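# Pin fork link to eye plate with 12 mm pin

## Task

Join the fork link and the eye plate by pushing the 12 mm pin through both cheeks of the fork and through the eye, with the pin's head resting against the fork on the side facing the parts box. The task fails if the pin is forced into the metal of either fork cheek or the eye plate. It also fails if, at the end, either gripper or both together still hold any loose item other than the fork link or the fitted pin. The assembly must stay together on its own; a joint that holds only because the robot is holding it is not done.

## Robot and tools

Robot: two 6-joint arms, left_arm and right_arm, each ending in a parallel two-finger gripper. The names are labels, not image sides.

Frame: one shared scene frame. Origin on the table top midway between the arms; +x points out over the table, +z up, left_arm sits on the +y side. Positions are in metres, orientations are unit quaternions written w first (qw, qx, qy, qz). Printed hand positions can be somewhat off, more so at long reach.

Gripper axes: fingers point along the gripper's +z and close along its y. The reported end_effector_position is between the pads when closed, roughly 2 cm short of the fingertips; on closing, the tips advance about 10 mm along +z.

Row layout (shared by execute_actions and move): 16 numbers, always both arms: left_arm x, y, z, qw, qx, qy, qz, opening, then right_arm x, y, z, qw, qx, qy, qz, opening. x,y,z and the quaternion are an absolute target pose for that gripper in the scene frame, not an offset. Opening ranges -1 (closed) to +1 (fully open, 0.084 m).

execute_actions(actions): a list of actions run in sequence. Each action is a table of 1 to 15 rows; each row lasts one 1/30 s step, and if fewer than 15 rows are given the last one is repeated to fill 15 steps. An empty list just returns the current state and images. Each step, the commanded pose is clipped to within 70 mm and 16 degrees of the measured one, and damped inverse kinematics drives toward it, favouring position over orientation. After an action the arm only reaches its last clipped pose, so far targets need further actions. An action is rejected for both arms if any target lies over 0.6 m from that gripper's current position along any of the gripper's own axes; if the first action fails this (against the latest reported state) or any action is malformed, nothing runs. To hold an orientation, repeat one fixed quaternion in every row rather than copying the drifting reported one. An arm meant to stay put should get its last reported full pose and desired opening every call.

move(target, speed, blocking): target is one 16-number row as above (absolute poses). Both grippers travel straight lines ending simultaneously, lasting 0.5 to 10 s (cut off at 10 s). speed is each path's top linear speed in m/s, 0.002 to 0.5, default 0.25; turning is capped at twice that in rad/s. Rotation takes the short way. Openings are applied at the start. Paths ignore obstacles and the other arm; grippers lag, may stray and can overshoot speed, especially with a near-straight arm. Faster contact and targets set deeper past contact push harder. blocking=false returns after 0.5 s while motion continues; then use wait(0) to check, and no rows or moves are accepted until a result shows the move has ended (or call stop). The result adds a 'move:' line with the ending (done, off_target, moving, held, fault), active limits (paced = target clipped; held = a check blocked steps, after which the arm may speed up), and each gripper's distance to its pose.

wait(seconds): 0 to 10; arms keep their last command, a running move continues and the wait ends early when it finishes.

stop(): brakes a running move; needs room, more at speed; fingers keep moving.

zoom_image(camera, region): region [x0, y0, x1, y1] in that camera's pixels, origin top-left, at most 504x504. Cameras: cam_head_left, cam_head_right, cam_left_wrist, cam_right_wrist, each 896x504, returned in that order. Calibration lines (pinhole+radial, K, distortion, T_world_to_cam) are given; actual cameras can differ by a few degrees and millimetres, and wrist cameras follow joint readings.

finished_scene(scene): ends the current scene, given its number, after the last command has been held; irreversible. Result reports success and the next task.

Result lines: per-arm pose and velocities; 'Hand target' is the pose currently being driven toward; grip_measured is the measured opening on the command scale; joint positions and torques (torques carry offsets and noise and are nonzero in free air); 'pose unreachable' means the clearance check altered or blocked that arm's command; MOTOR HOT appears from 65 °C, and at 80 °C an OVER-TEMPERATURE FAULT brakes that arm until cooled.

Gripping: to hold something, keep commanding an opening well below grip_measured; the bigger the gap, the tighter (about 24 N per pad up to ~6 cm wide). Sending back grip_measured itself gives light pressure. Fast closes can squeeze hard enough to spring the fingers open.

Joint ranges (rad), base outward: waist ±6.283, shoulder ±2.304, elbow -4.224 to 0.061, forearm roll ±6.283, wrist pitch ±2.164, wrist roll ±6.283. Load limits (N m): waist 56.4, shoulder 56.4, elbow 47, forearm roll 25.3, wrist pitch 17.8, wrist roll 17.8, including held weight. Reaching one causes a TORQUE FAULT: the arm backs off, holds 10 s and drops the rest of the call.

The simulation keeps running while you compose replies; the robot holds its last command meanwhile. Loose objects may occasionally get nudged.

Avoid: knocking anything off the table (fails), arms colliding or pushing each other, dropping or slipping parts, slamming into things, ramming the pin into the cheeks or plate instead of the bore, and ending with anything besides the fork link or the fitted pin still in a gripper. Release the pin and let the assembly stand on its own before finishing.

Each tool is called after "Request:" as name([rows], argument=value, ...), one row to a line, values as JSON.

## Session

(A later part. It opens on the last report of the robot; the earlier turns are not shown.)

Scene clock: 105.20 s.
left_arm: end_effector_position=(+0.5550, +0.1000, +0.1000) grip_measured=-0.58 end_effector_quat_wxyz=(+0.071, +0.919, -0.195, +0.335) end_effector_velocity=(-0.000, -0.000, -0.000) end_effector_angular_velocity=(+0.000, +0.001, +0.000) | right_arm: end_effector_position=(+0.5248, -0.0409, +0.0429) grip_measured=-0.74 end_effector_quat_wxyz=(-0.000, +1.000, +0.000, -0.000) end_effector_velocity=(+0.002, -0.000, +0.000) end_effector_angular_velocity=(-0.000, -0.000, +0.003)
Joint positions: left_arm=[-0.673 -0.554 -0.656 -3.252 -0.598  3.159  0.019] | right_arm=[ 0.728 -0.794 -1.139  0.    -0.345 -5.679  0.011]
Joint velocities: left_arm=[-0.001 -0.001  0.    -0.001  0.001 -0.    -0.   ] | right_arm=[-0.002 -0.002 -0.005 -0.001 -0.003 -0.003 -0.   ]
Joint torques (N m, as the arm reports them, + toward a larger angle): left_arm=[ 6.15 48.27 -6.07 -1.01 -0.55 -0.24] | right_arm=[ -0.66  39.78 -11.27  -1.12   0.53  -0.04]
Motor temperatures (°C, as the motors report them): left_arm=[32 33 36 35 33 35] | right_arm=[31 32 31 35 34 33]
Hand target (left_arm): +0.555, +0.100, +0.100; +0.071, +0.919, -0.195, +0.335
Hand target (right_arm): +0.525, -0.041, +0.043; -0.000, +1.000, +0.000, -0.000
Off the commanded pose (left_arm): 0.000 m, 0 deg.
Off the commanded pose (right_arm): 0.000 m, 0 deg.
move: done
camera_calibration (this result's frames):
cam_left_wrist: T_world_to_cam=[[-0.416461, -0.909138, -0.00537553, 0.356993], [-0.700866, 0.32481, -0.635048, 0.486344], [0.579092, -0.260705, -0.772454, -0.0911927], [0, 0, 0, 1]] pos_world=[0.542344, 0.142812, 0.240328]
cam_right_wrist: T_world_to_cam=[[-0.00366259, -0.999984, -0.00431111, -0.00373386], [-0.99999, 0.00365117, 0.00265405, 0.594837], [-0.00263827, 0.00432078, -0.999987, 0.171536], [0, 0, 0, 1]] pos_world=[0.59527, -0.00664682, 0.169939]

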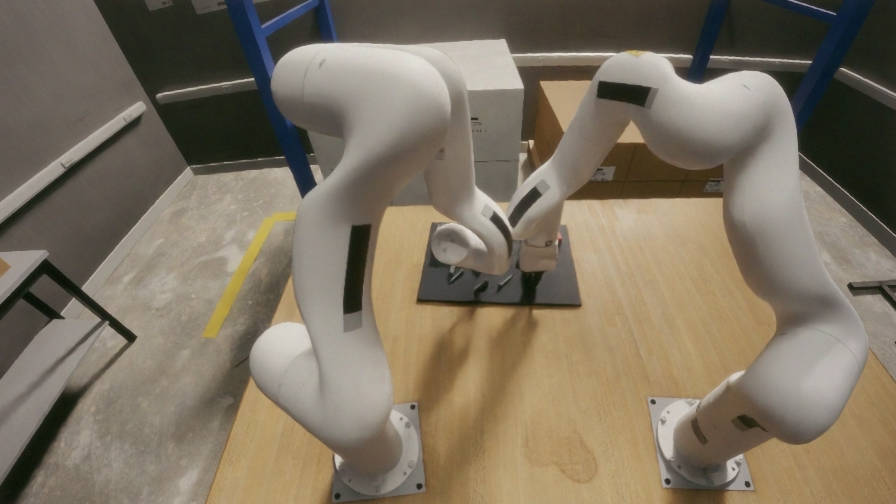

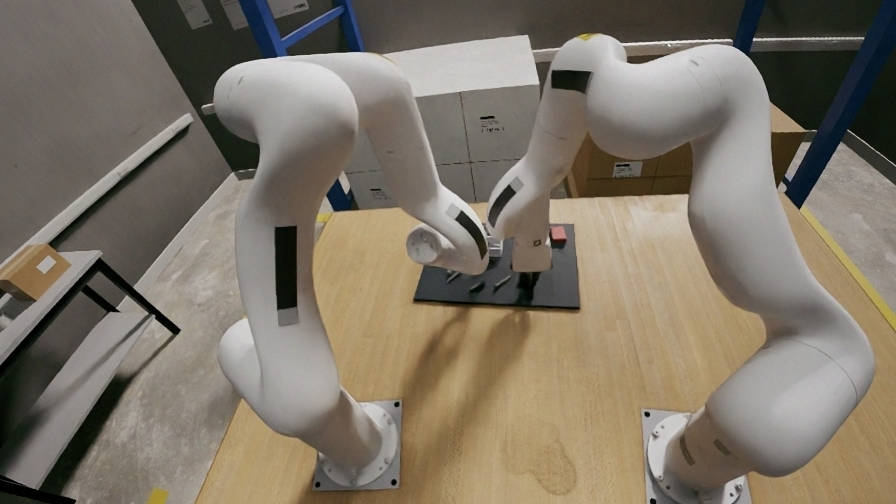

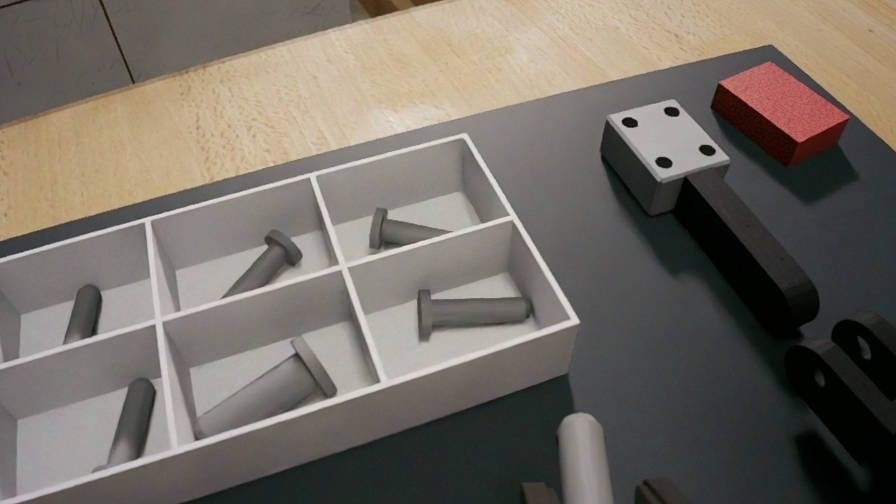

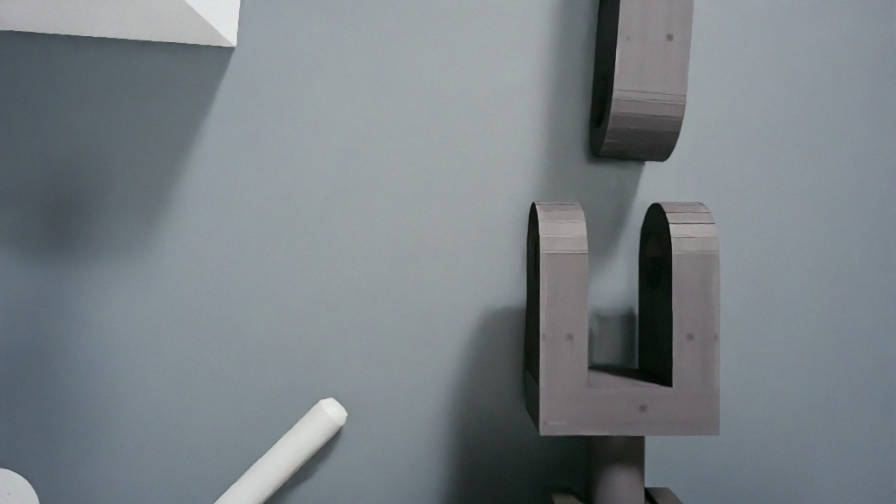

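Request:
move(target=[0.555,0.10,0.10,0.071,0.919,-0.195,0.335,-1,0.525,-0.0385,0.043,0,0.9994,-0.035,0,-1], speed=0.03)

Request:
zoom_image(camera="cam_right_wrist", region=[450,0,850,450])

Request:
zoom_image(camera="cam_left_wrist", region=[660,200,896,504])

Scene clock: 109.07 s.
left_arm: end_effector_position=(+0.5550, +0.1000, +0.1000) grip_measured=-0.58 end_effector_quat_wxyz=(+0.071, +0.919, -0.195, +0.335) end_effector_velocity=(-0.000, +0.001, -0.001) end_effector_angular_velocity=(+0.001, +0.002, +0.001) | right_arm: end_effector_position=(+0.5250, -0.0385, +0.0430) grip_measured=-0.74 end_effector_quat_wxyz=(-0.000, +0.999, -0.035, -0.000) end_effector_velocity=(-0.002, -0.000, -0.001) end_effector_angular_velocity=(-0.003, +0.002, -0.008)
Joint positions: left_arm=[-0.673 -0.554 -0.656 -3.252 -0.598  3.159  0.019] | right_arm=[ 0.731 -0.796 -1.144  0.    -0.348 -5.607  0.011]
Joint velocities: left_arm=[ 0.001 -0.002  0.    -0.001  0.001  0.    -0.   ] | right_arm=[ 0.002 -0.     0.003 -0.003 -0.     0.014  0.   ]
Joint torques (N m, as the arm reports them, + toward a larger angle): left_arm=[ 7.54 49.06 -5.93 -1.12 -0.52 -0.18] | right_arm=[ -1.13  41.99 -11.69  -1.39   0.51  -0.23]
Motor temperatures (°C, as the motors report them): left_arm=[32 33 36 35 33 35] | right_arm=[31 32 31 35 34 33]
Hand target (left_arm): +0.555, +0.100, +0.100; +0.071, +0.919, -0.195, +0.335
Hand target (right_arm): +0.525, -0.039, +0.043; -0.000, +0.999, -0.035, -0.000
Off the commanded pose (left_arm): 0.000 m, 0 deg.
Off the commanded pose (right_arm): 0.000 m, 0 deg.
move: done
camera_calibration (this result's frames):
cam_left_wrist: T_world_to_cam=[[-0.416461, -0.909138, -0.00537554, 0.356993], [-0.700866, 0.32481, -0.635048, 0.486344], [0.579092, -0.260705, -0.772454, -0.0911926], [0, 0, 0, 1]] pos_world=[0.542344, 0.142812, 0.240328]
cam_right_wrist: T_world_to_cam=[[-0.072651, -0.997348, -0.00428615, 0.0349962], [-0.997355, 0.0726402, 0.00263748, 0.596316], [-0.00231914, 0.00446643, -0.999987, 0.171473], [0, 0, 0, 1]] pos_world=[0.597678, -0.00917897, 0.170048]

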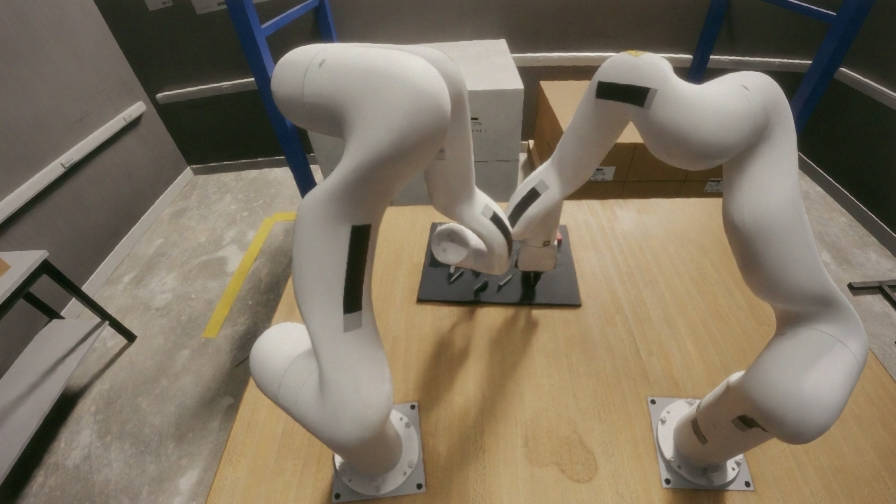

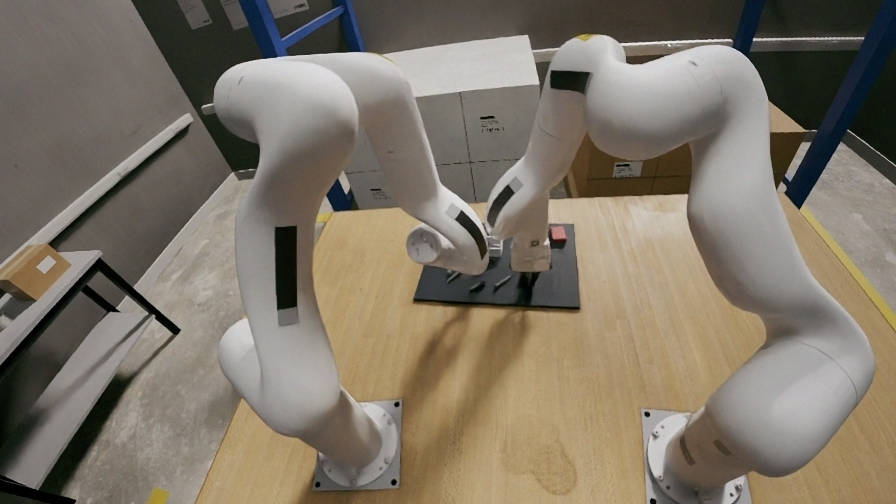

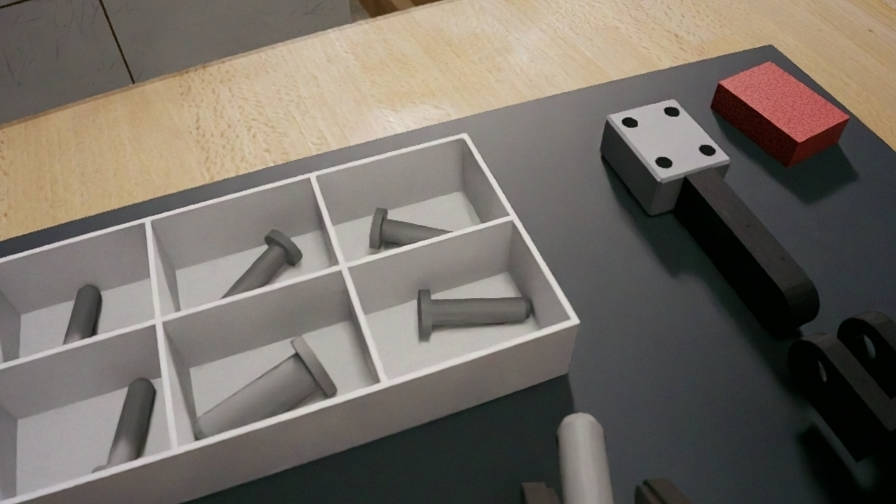

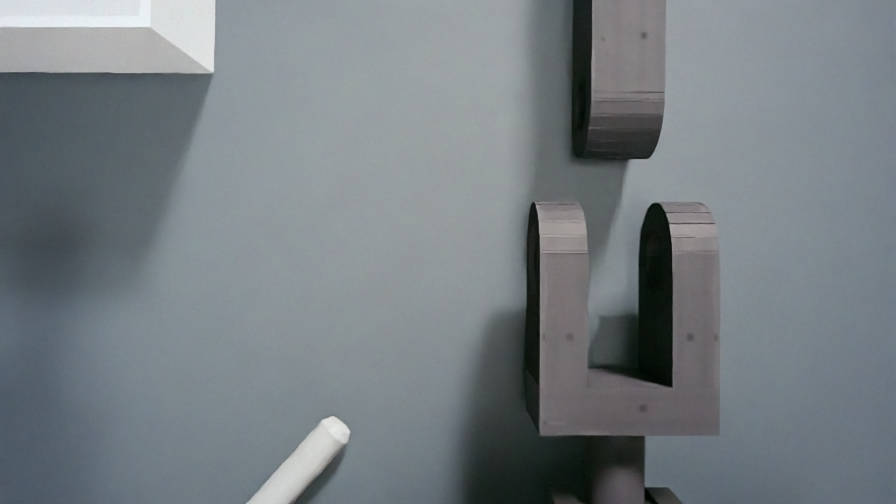

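Region (450, 0, 850, 450) of cam_right_wrist's 896x504 image, scaled by 1.120, with more detail than that image has.

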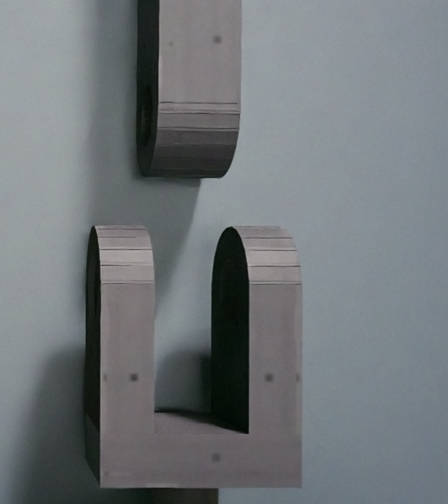

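Region (660, 200, 896, 504) of cam_left_wrist's 896x504 image, scaled by 1.658, with more detail than that image has; it fills the left 391 columns of this view, and the rest is white.

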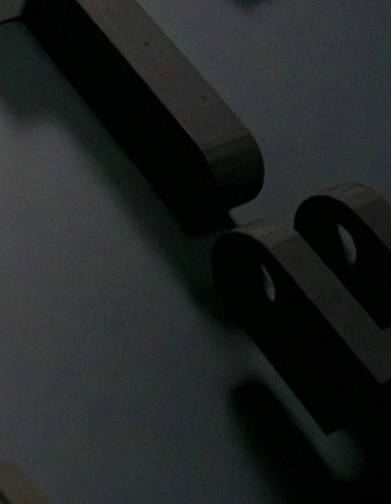

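Request:
move(target=[0.555,0.10,0.10,0.071,0.919,-0.195,0.335,-1,0.553,-0.0405,0.042,0,0.9994,-0.035,0,-1], speed=0.02)

Request:
move(target=[0.612,0.075,0.10,0.242,0.664,-0.664,0.242,-1,0.553,-0.0405,0.042,0,0.9994,-0.035,0,-1], speed=0.1)

Scene clock: 112.50 s.
left_arm: end_effector_position=(+0.5550, +0.1000, +0.1000) grip_measured=-0.58 end_effector_quat_wxyz=(+0.071, +0.919, -0.195, +0.335) end_effector_velocity=(-0.000, -0.001, +0.000) end_effector_angular_velocity=(-0.000, -0.001, -0.001) | right_arm: end_effector_position=(+0.5528, -0.0405, +0.0419) grip_measured=-0.74 end_effector_quat_wxyz=(-0.000, +0.999, -0.035, -0.000) end_effector_velocity=(+0.001, -0.000, -0.000) end_effector_angular_velocity=(-0.000, +0.001, +0.001)
Joint positions: left_arm=[-0.673 -0.554 -0.656 -3.252 -0.598  3.159  0.019] | right_arm=[ 0.701 -0.835 -1.217  0.    -0.382 -5.635  0.011]
Joint velocities: left_arm=[-0.001  0.001  0.     0.001 -0.    -0.     0.   ] | right_arm=[-0.002 -0.002 -0.004  0.    -0.002 -0.003 -0.   ]
Joint torques (N m, as the arm reports them, + toward a larger angle): left_arm=[ 7.15 49.48 -5.92 -0.96 -0.58 -0.21] | right_arm=[ -9.88  44.56 -17.97  -3.8    2.91   0.23]
Motor temperatures (°C, as the motors report them): left_arm=[32 33 36 35 33 35] | right_arm=[31 32 31 35 34 33]
Hand target (left_arm): +0.555, +0.100, +0.100; +0.071, +0.919, -0.195, +0.335
Hand target (right_arm): +0.553, -0.040, +0.042; -0.000, +0.999, -0.035, -0.000
Off the commanded pose (left_arm): 0.000 m, 0 deg.
Off the commanded pose (right_arm): 0.000 m, 0 deg.
move: done
camera_calibration (this result's frames):
cam_left_wrist: T_world_to_cam=[[-0.416461, -0.909138, -0.00537571, 0.356993], [-0.700866, 0.32481, -0.635048, 0.486344], [0.579092, -0.260705, -0.772454, -0.0911927], [0, 0, 0, 1]] pos_world=[0.542344, 0.142812, 0.240328]
cam_right_wrist: T_world_to_cam=[[-0.0736762, -0.997273, -0.00425544, 0.0356553], [-0.997279, 0.0736651, 0.00269272, 0.624173], [-0.0023719, 0.00444225, -0.999987, 0.17049], [0, 0, 0, 1]] pos_world=[0.625507, -0.0111791, 0.168959]

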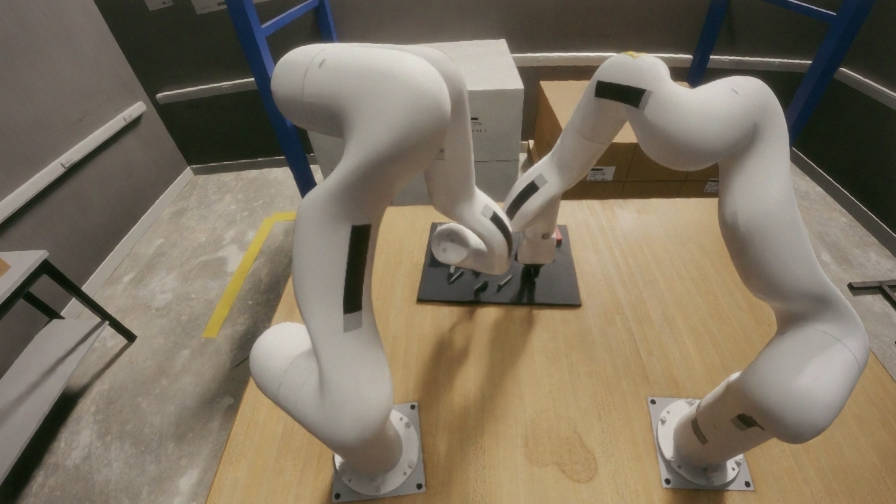

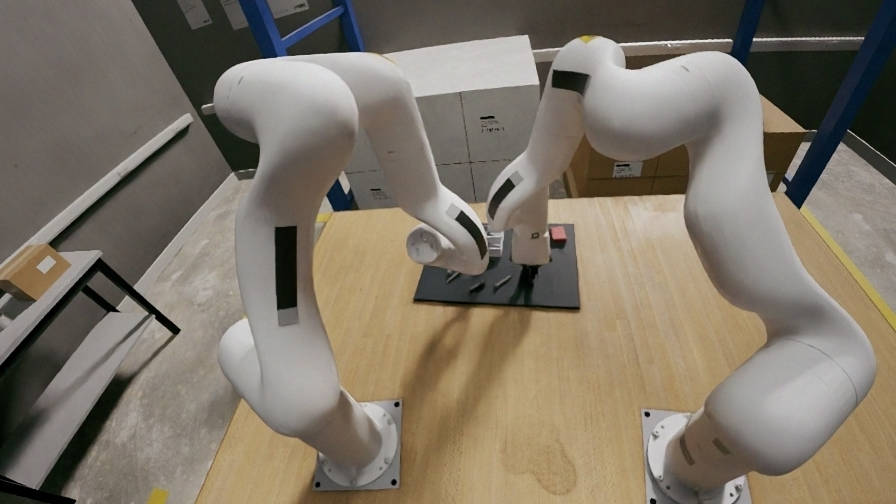

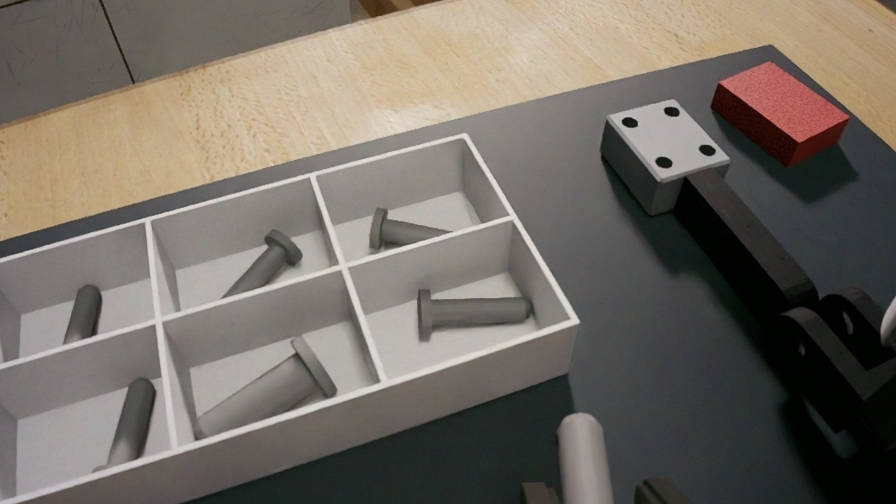

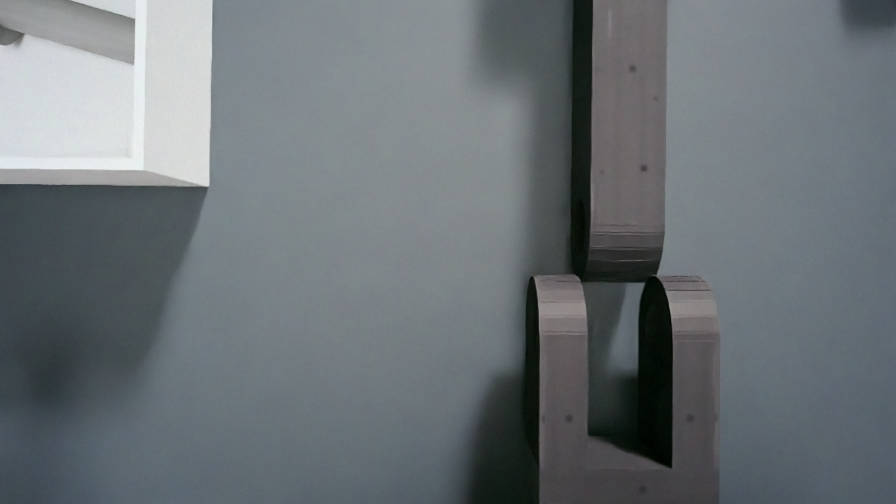

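Scene clock: 118.63 s.
left_arm: end_effector_position=(+0.6121, +0.0746, +0.1003) grip_measured=-0.58 end_effector_quat_wxyz=(-0.242, -0.665, +0.664, -0.242) end_effector_velocity=(-0.000, -0.001, -0.001) end_effector_angular_velocity=(+0.000, +0.006, -0.012) | right_arm: end_effector_position=(+0.5530, -0.0405, +0.0420) grip_measured=-0.74 end_effector_quat_wxyz=(+0.000, +0.999, -0.035, -0.000) end_effector_velocity=(+0.001, -0.000, +0.000) end_effector_angular_velocity=(+0.000, -0.000, -0.001)
Joint positions: left_arm=[-0.388 -0.791 -1.134 -1.381 -0.691  2.6    0.019] | right_arm=[ 0.701 -0.835 -1.217  0.    -0.382 -5.635  0.011]
Joint velocities: left_arm=[-0.    -0.007 -0.01   0.02  -0.006 -0.011 -0.   ] | right_arm=[-0.001 -0.    -0.001  0.     0.     0.     0.   ]
Joint torques (N m, as the arm reports them, + toward a larger angle): left_arm=[ 6.47 62.05 -8.34 -1.72 -0.45 -0.2 ] | right_arm=[-10.56  43.7  -19.4   -3.21   3.12   0.14]
Motor temperatures (°C, as the motors report them): left_arm=[32 33 36 35 33 35] | right_arm=[31 32 31 35 35 33]
Hand target (left_arm): +0.612, +0.075, +0.100; +0.242, +0.665, -0.664, +0.241
Hand target (right_arm): +0.553, -0.040, +0.042; -0.000, +0.999, -0.035, -0.000
Off the commanded pose (left_arm): 0.001 m, 0 deg.
Off the commanded pose (right_arm): 0.000 m, 0 deg.
move: done
camera_calibration (this result's frames):
cam_left_wrist: T_world_to_cam=[[-0.999936, 0.0105362, -0.00416508, 0.646144], [0.0107867, 0.772912, -0.634421, 0.0657257], [-0.00346515, -0.634425, -0.772976, 0.253827], [0, 0, 0, 1]] pos_world=[0.646273, 0.103426, 0.240591]
cam_right_wrist: T_world_to_cam=[[-0.0736389, -0.997276, -0.00415902, 0.0355991], [-0.997282, 0.0736283, 0.00264765, 0.624353], [-0.00233421, 0.00434269, -0.999988, 0.170546], [0, 0, 0, 1]] pos_world=[0.625676, -0.0112086, 0.169039]

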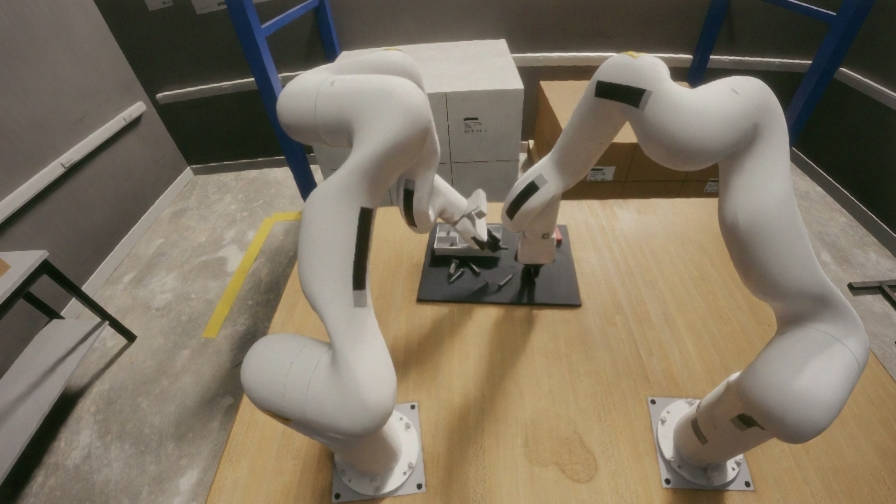

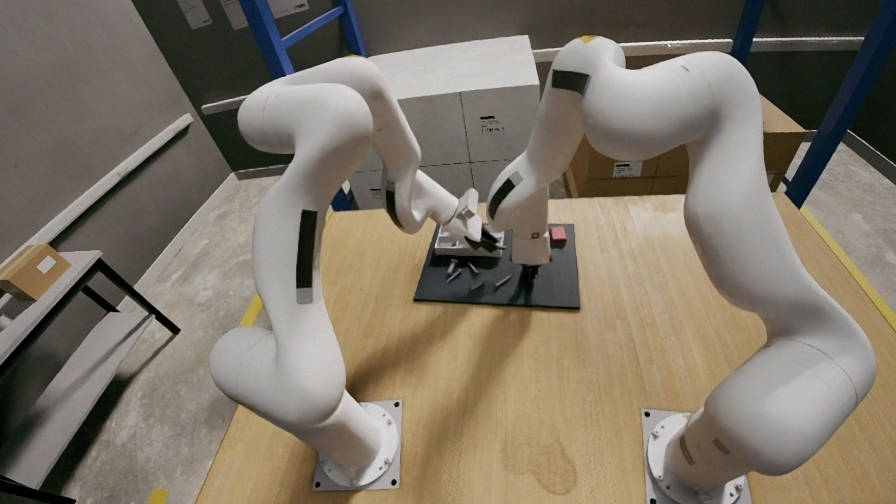

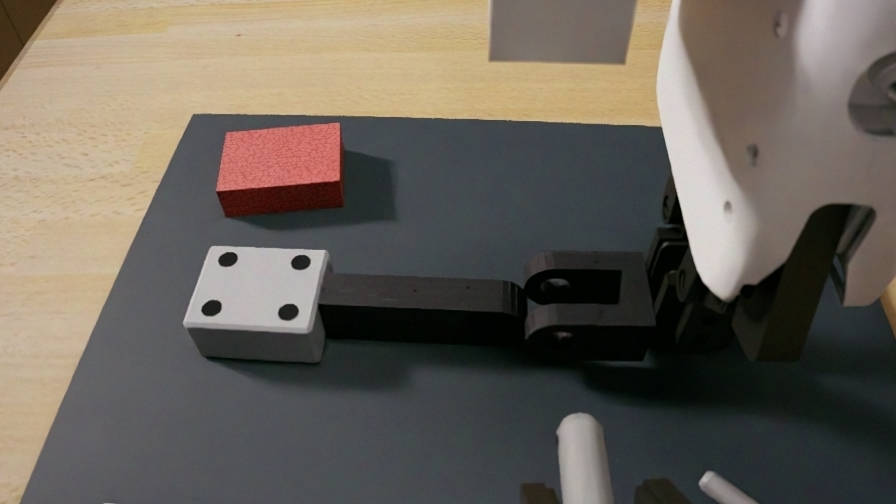

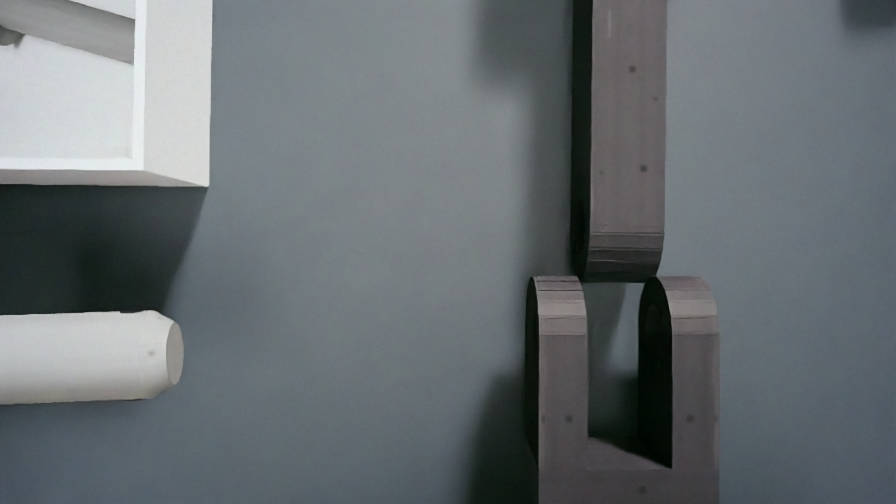

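Request:
move(target=[0.612,0.075,0.10,0.242,0.664,-0.664,0.242,-1,0.545,-0.0405,0.042,0,0.9994,-0.035,0,-1], speed=0.02)

Request:
zoom_image(camera="cam_left_wrist", region=[400,200,720,400])

Scene clock: 123.43 s.
left_arm: end_effector_position=(+0.6120, +0.0750, +0.1000) grip_measured=-0.58 end_effector_quat_wxyz=(-0.242, -0.664, +0.664, -0.242) end_effector_velocity=(+0.000, +0.000, +0.000) end_effector_angular_velocity=(+0.000, -0.001, +0.001) | right_arm: end_effector_position=(+0.5452, -0.0405, +0.0421) grip_measured=-0.74 end_effector_quat_wxyz=(-0.000, +0.999, -0.035, +0.000) end_effector_velocity=(-0.002, -0.000, -0.000) end_effector_angular_velocity=(-0.002, +0.002, +0.001)
Joint positions: left_arm=[-0.388 -0.791 -1.133 -1.382 -0.692  2.604  0.019] | right_arm=[ 0.708 -0.824 -1.195 -0.    -0.371 -5.628  0.011]
Joint velocities: left_arm=[ 0.001  0.001  0.    -0.001  0.     0.001 -0.   ] | right_arm=[ 0.002  0.001  0.003 -0.    -0.     0.001 -0.   ]
Joint torques (N m, as the arm reports them, + toward a larger angle): left_arm=[ 6.31 61.28 -7.74 -1.44 -0.3  -0.23] | right_arm=[ -0.56  39.38 -10.93  -1.49   0.5   -0.39]
Motor temperatures (°C, as the motors report them): left_arm=[32 33 36 35 33 35] | right_arm=[31 32 31 35 35 33]
Hand target (left_arm): +0.612, +0.075, +0.100; +0.242, +0.664, -0.664, +0.242
Hand target (right_arm): +0.545, -0.041, +0.042; +0.000, +0.999, -0.035, +0.000
Off the commanded pose (left_arm): 0.000 m, 0 deg.
Off the commanded pose (right_arm): 0.000 m, 0 deg.
move: done
camera_calibration (this result's frames):
cam_left_wrist: T_world_to_cam=[[-0.999921, 0.0114455, -0.00520798, 0.646023], [0.0121489, 0.77244, -0.634971, 0.0644752], [-0.00324474, -0.634984, -0.772518, 0.253748], [0, 0, 0, 1]] pos_world=[0.646012, 0.103929, 0.240329]
cam_right_wrist: T_world_to_cam=[[-0.0736994, -0.997271, -0.00441831, 0.0351173], [-0.997279, 0.0736901, 0.00224246, 0.61666], [-0.00191076, 0.00457155, -0.999988, 0.170399], [0, 0, 0, 1]] pos_world=[0.617896, -0.0111993, 0.169169]

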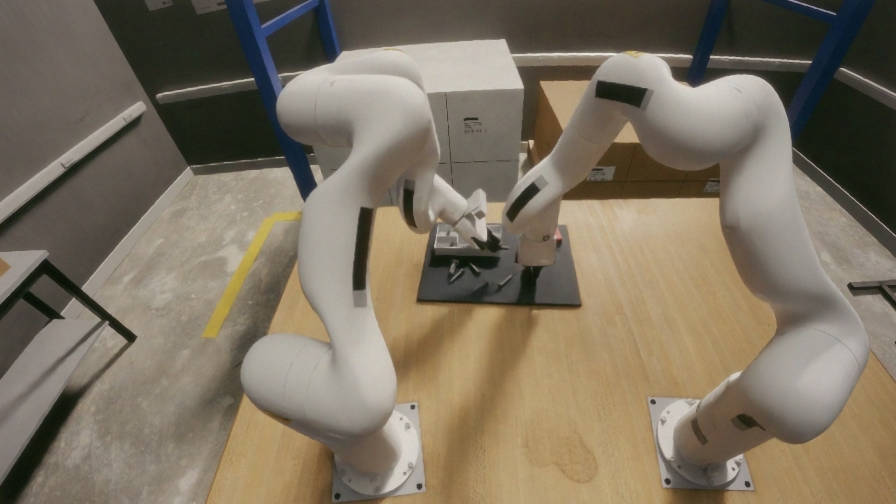

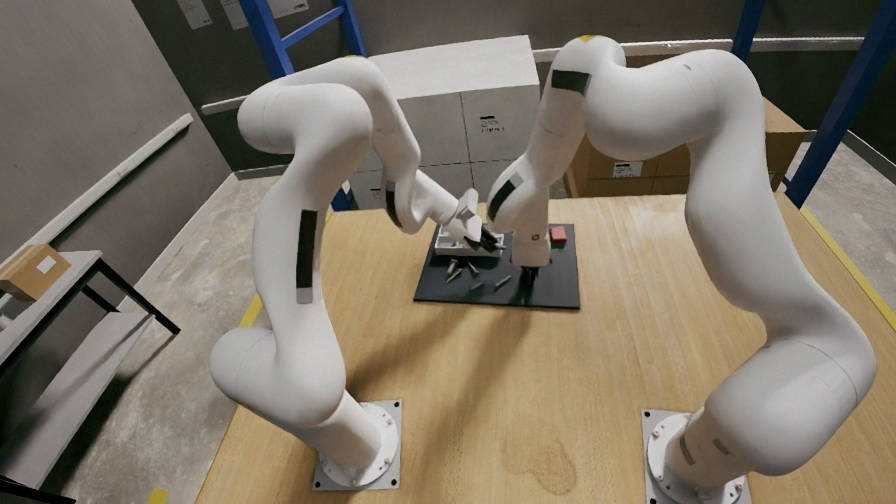

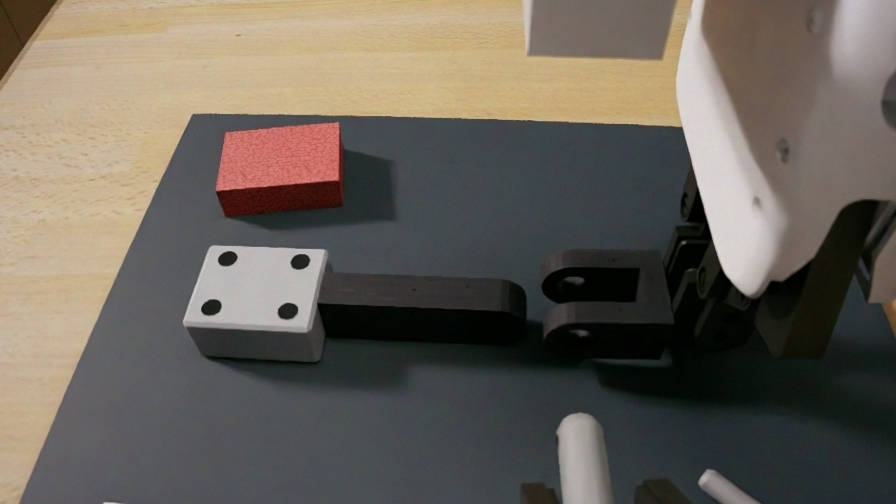

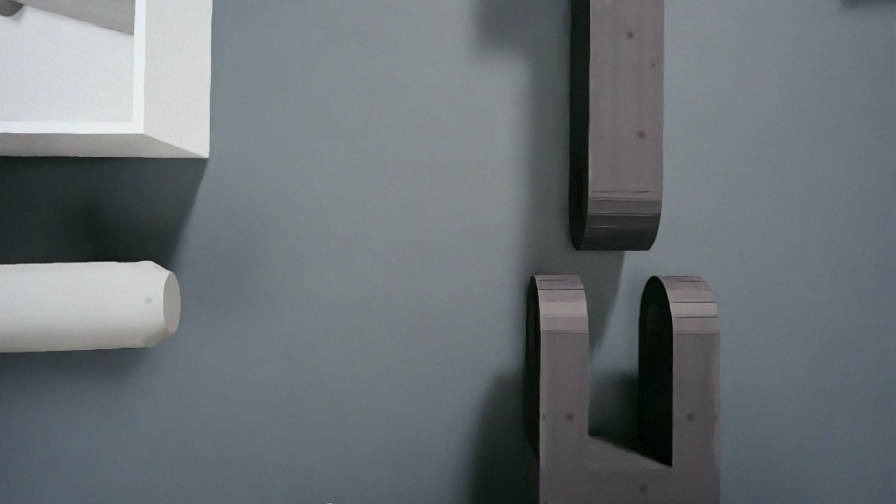

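Region (400, 200, 720, 400) of cam_left_wrist's 896x504 image, scaled by 1.575, with more detail than that image has; it fills the top 315 rows of this view, and the rest is white.

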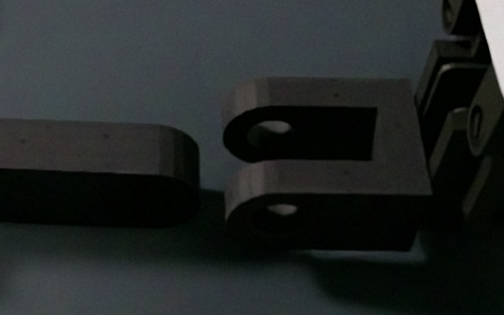

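Request:
move(target=[0.612,0.075,0.10,0.242,0.664,-0.664,0.242,-1,0.545,-0.0418,0.042,0,0.9994,-0.035,0,-1], speed=0.01)

Request:
move(target=[0.612,0.075,0.10,0.242,0.664,-0.664,0.242,-1,0.557,-0.0426,0.042,0,0.9994,-0.035,0,-1], speed=0.01)

Scene clock: 127.70 s.
left_arm: end_effector_position=(+0.6120, +0.0750, +0.1000) grip_measured=-0.58 end_effector_quat_wxyz=(-0.242, -0.664, +0.664, -0.242) end_effector_velocity=(-0.000, -0.000, -0.000) end_effector_angular_velocity=(+0.001, -0.000, -0.002) | right_arm: end_effector_position=(+0.5450, -0.0418, +0.0420) grip_measured=-0.74 end_effector_quat_wxyz=(+0.000, +0.999, -0.035, -0.000) end_effector_velocity=(-0.001, -0.000, -0.000) end_effector_angular_velocity=(+0.000, +0.001, -0.000)
Joint positions: left_arm=[-0.388 -0.791 -1.133 -1.382 -0.692  2.604  0.019] | right_arm=[ 0.707 -0.823 -1.193  0.    -0.37  -5.63   0.011]
Joint velocities: left_arm=[-0.001 -0.    -0.     0.001  0.001 -0.    -0.   ] | right_arm=[ 0.     0.001  0.002  0.001  0.    -0.001 -0.   ]
Joint torques (N m, as the arm reports them, + toward a larger angle): left_arm=[ 5.46 62.11 -7.55 -1.13 -0.42 -0.16] | right_arm=[ -0.52  41.97 -12.24  -0.35   0.35   0.01]
Motor temperatures (°C, as the motors report them): left_arm=[32 33 36 35 33 35] | right_arm=[31 32 31 35 35 33]
Hand target (left_arm): +0.612, +0.075, +0.100; +0.242, +0.664, -0.664, +0.242
Hand target (right_arm): +0.545, -0.042, +0.042; -0.000, +0.999, -0.035, +0.000
Off the commanded pose (left_arm): 0.000 m, 0 deg.
Off the commanded pose (right_arm): 0.000 m, 0 deg.
move: done
camera_calibration (this result's frames):
cam_left_wrist: T_world_to_cam=[[-0.999921, 0.0114388, -0.00522247, 0.646022], [0.0121529, 0.772433, -0.63498, 0.0644673], [-0.00322942, -0.634994, -0.772511, 0.253739], [0, 0, 0, 1]] pos_world=[0.646007, 0.103936, 0.240326]
cam_right_wrist: T_world_to_cam=[[-0.0736527, -0.997275, -0.00420027, 0.0337751], [-0.997281, 0.0736423, 0.0025805, 0.616497], [-0.00226415, 0.00437891, -0.999988, 0.170512], [0, 0, 0, 1]] pos_world=[0.617695, -0.0124638, 0.169061]

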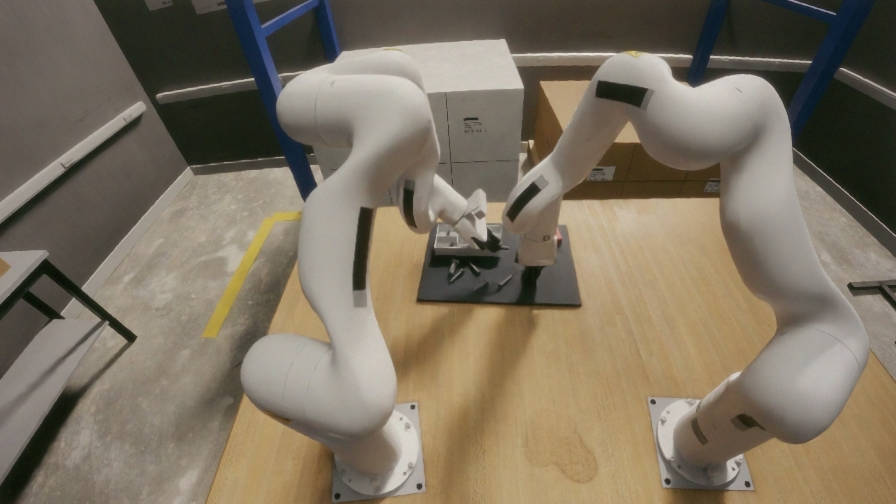

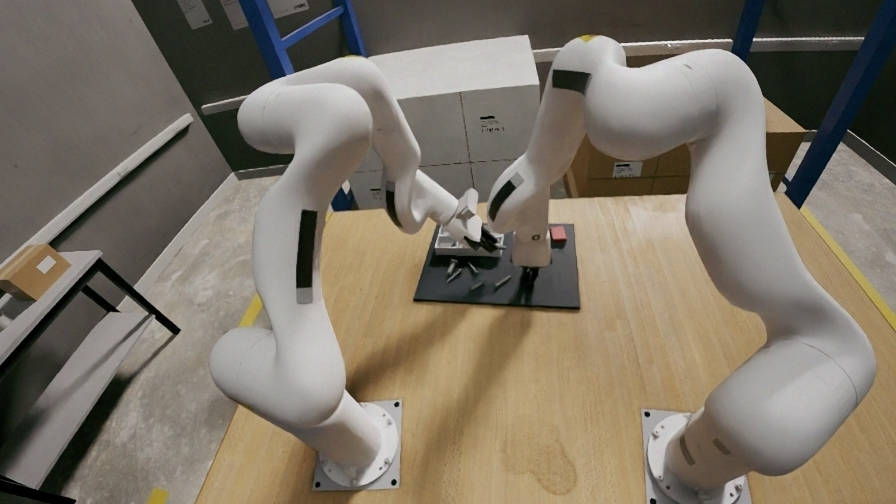

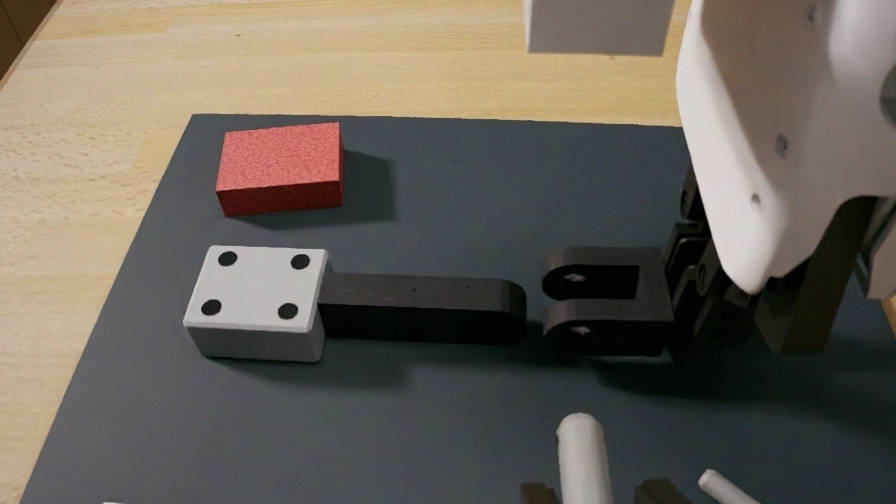

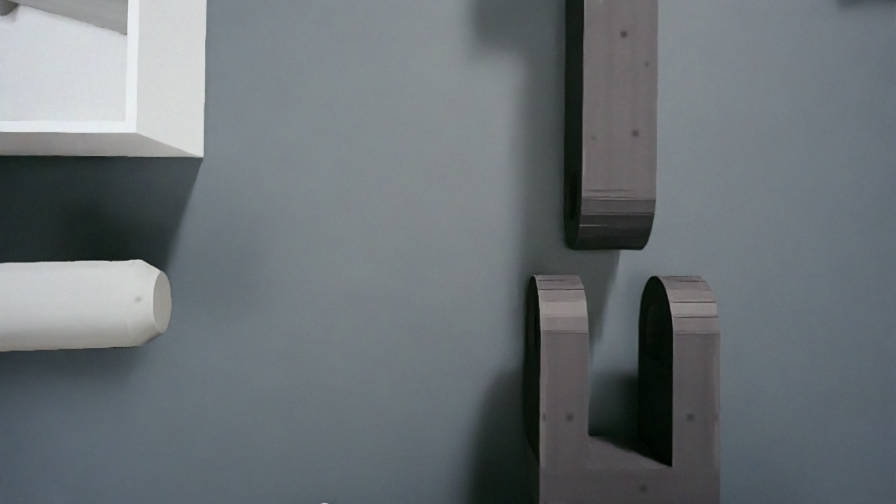

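Scene clock: 129.13 s.
left_arm: end_effector_position=(+0.6120, +0.0750, +0.1000) grip_measured=-0.58 end_effector_quat_wxyz=(-0.242, -0.664, +0.664, -0.242) end_effector_velocity=(+0.000, -0.000, +0.001) end_effector_angular_velocity=(+0.000, -0.002, -0.000) | right_arm: end_effector_position=(+0.5568, -0.0426, +0.0420) grip_measured=-0.74 end_effector_quat_wxyz=(-0.000, +0.999, -0.035, +0.000) end_effector_velocity=(+0.001, -0.001, -0.000) end_effector_angular_velocity=(-0.001, +0.002, +0.000)
Joint positions: left_arm=[-0.388 -0.791 -1.133 -1.382 -0.692  2.604  0.019] | right_arm=[ 0.694 -0.839 -1.224  0.    -0.386 -5.642  0.011]
Joint velocities: left_arm=[-0.001  0.002  0.    -0.     0.001 -0.     0.   ] | right_arm=[-0.002 -0.002 -0.003  0.    -0.003 -0.002 -0.   ]
Joint torques (N m, as the arm reports them, + toward a larger angle): left_arm=[ 5.84 61.97 -7.86 -1.19 -0.44 -0.31] | right_arm=[-3.38 42.26 -9.87 -1.58  0.25 -0.26]
Motor temperatures (°C, as the motors report them): left_arm=[32 33 36 35 33 35] | right_arm=[31 32 31 35 35 33]
Hand target (left_arm): +0.612, +0.075, +0.100; +0.242, +0.664, -0.664, +0.242
Hand target (right_arm): +0.557, -0.043, +0.042; -0.000, +0.999, -0.035, -0.000
Off the commanded pose (left_arm): 0.000 m, 0 deg.
Off the commanded pose (right_arm): 0.000 m, 0 deg.
move: done
camera_calibration (this result's frames):
cam_left_wrist: T_world_to_cam=[[-0.999921, 0.0114388, -0.00522234, 0.646022], [0.0121528, 0.772433, -0.634981, 0.0644674], [-0.00322952, -0.634994, -0.77251, 0.253739], [0, 0, 0, 1]] pos_world=[0.646007, 0.103936, 0.240326]
cam_right_wrist: T_world_to_cam=[[-0.0736506, -0.997275, -0.00425879, 0.033838], [-0.997282, 0.0736401, 0.00257725, 0.628362], [-0.00225661, 0.00443702, -0.999988, 0.170499], [0, 0, 0, 1]] pos_world=[0.629531, -0.0132834, 0.169021]

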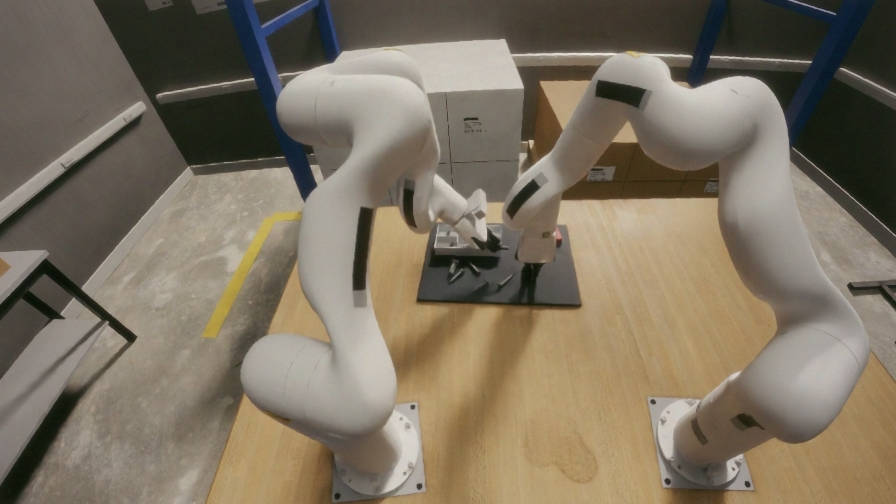

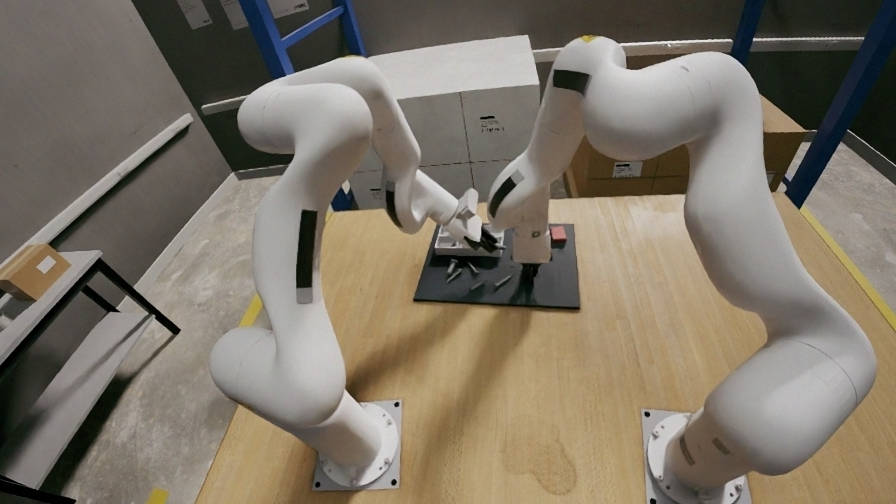

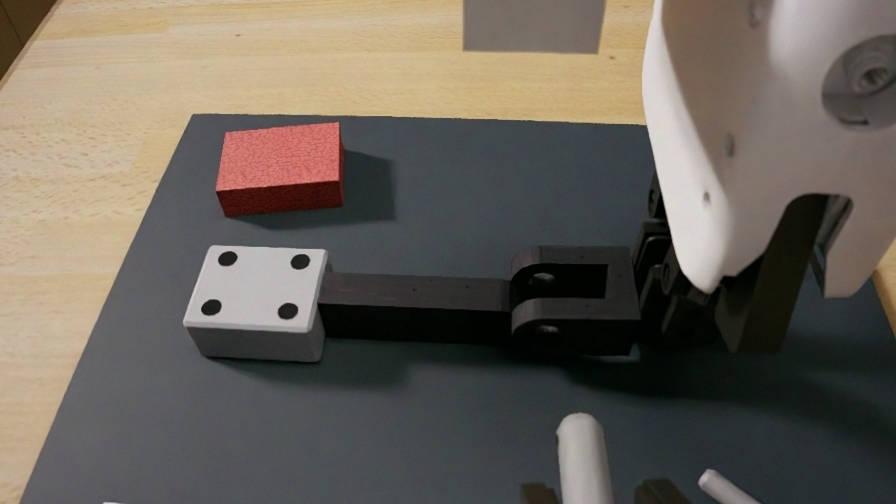

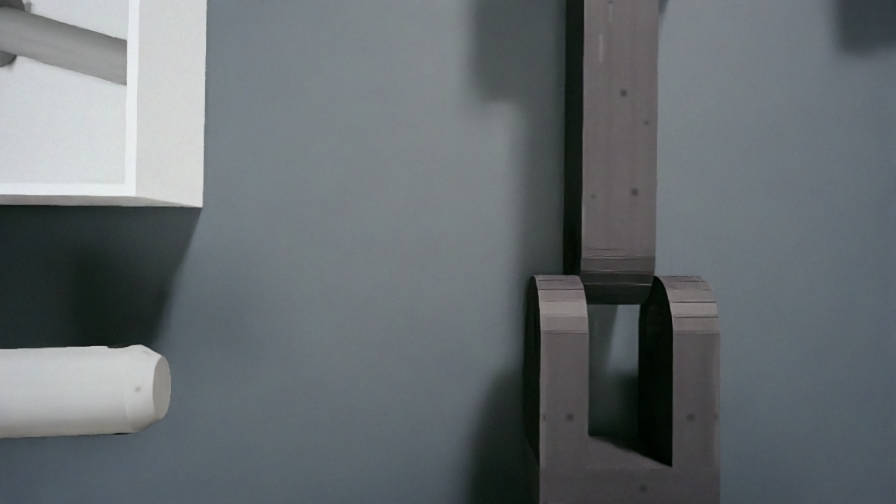

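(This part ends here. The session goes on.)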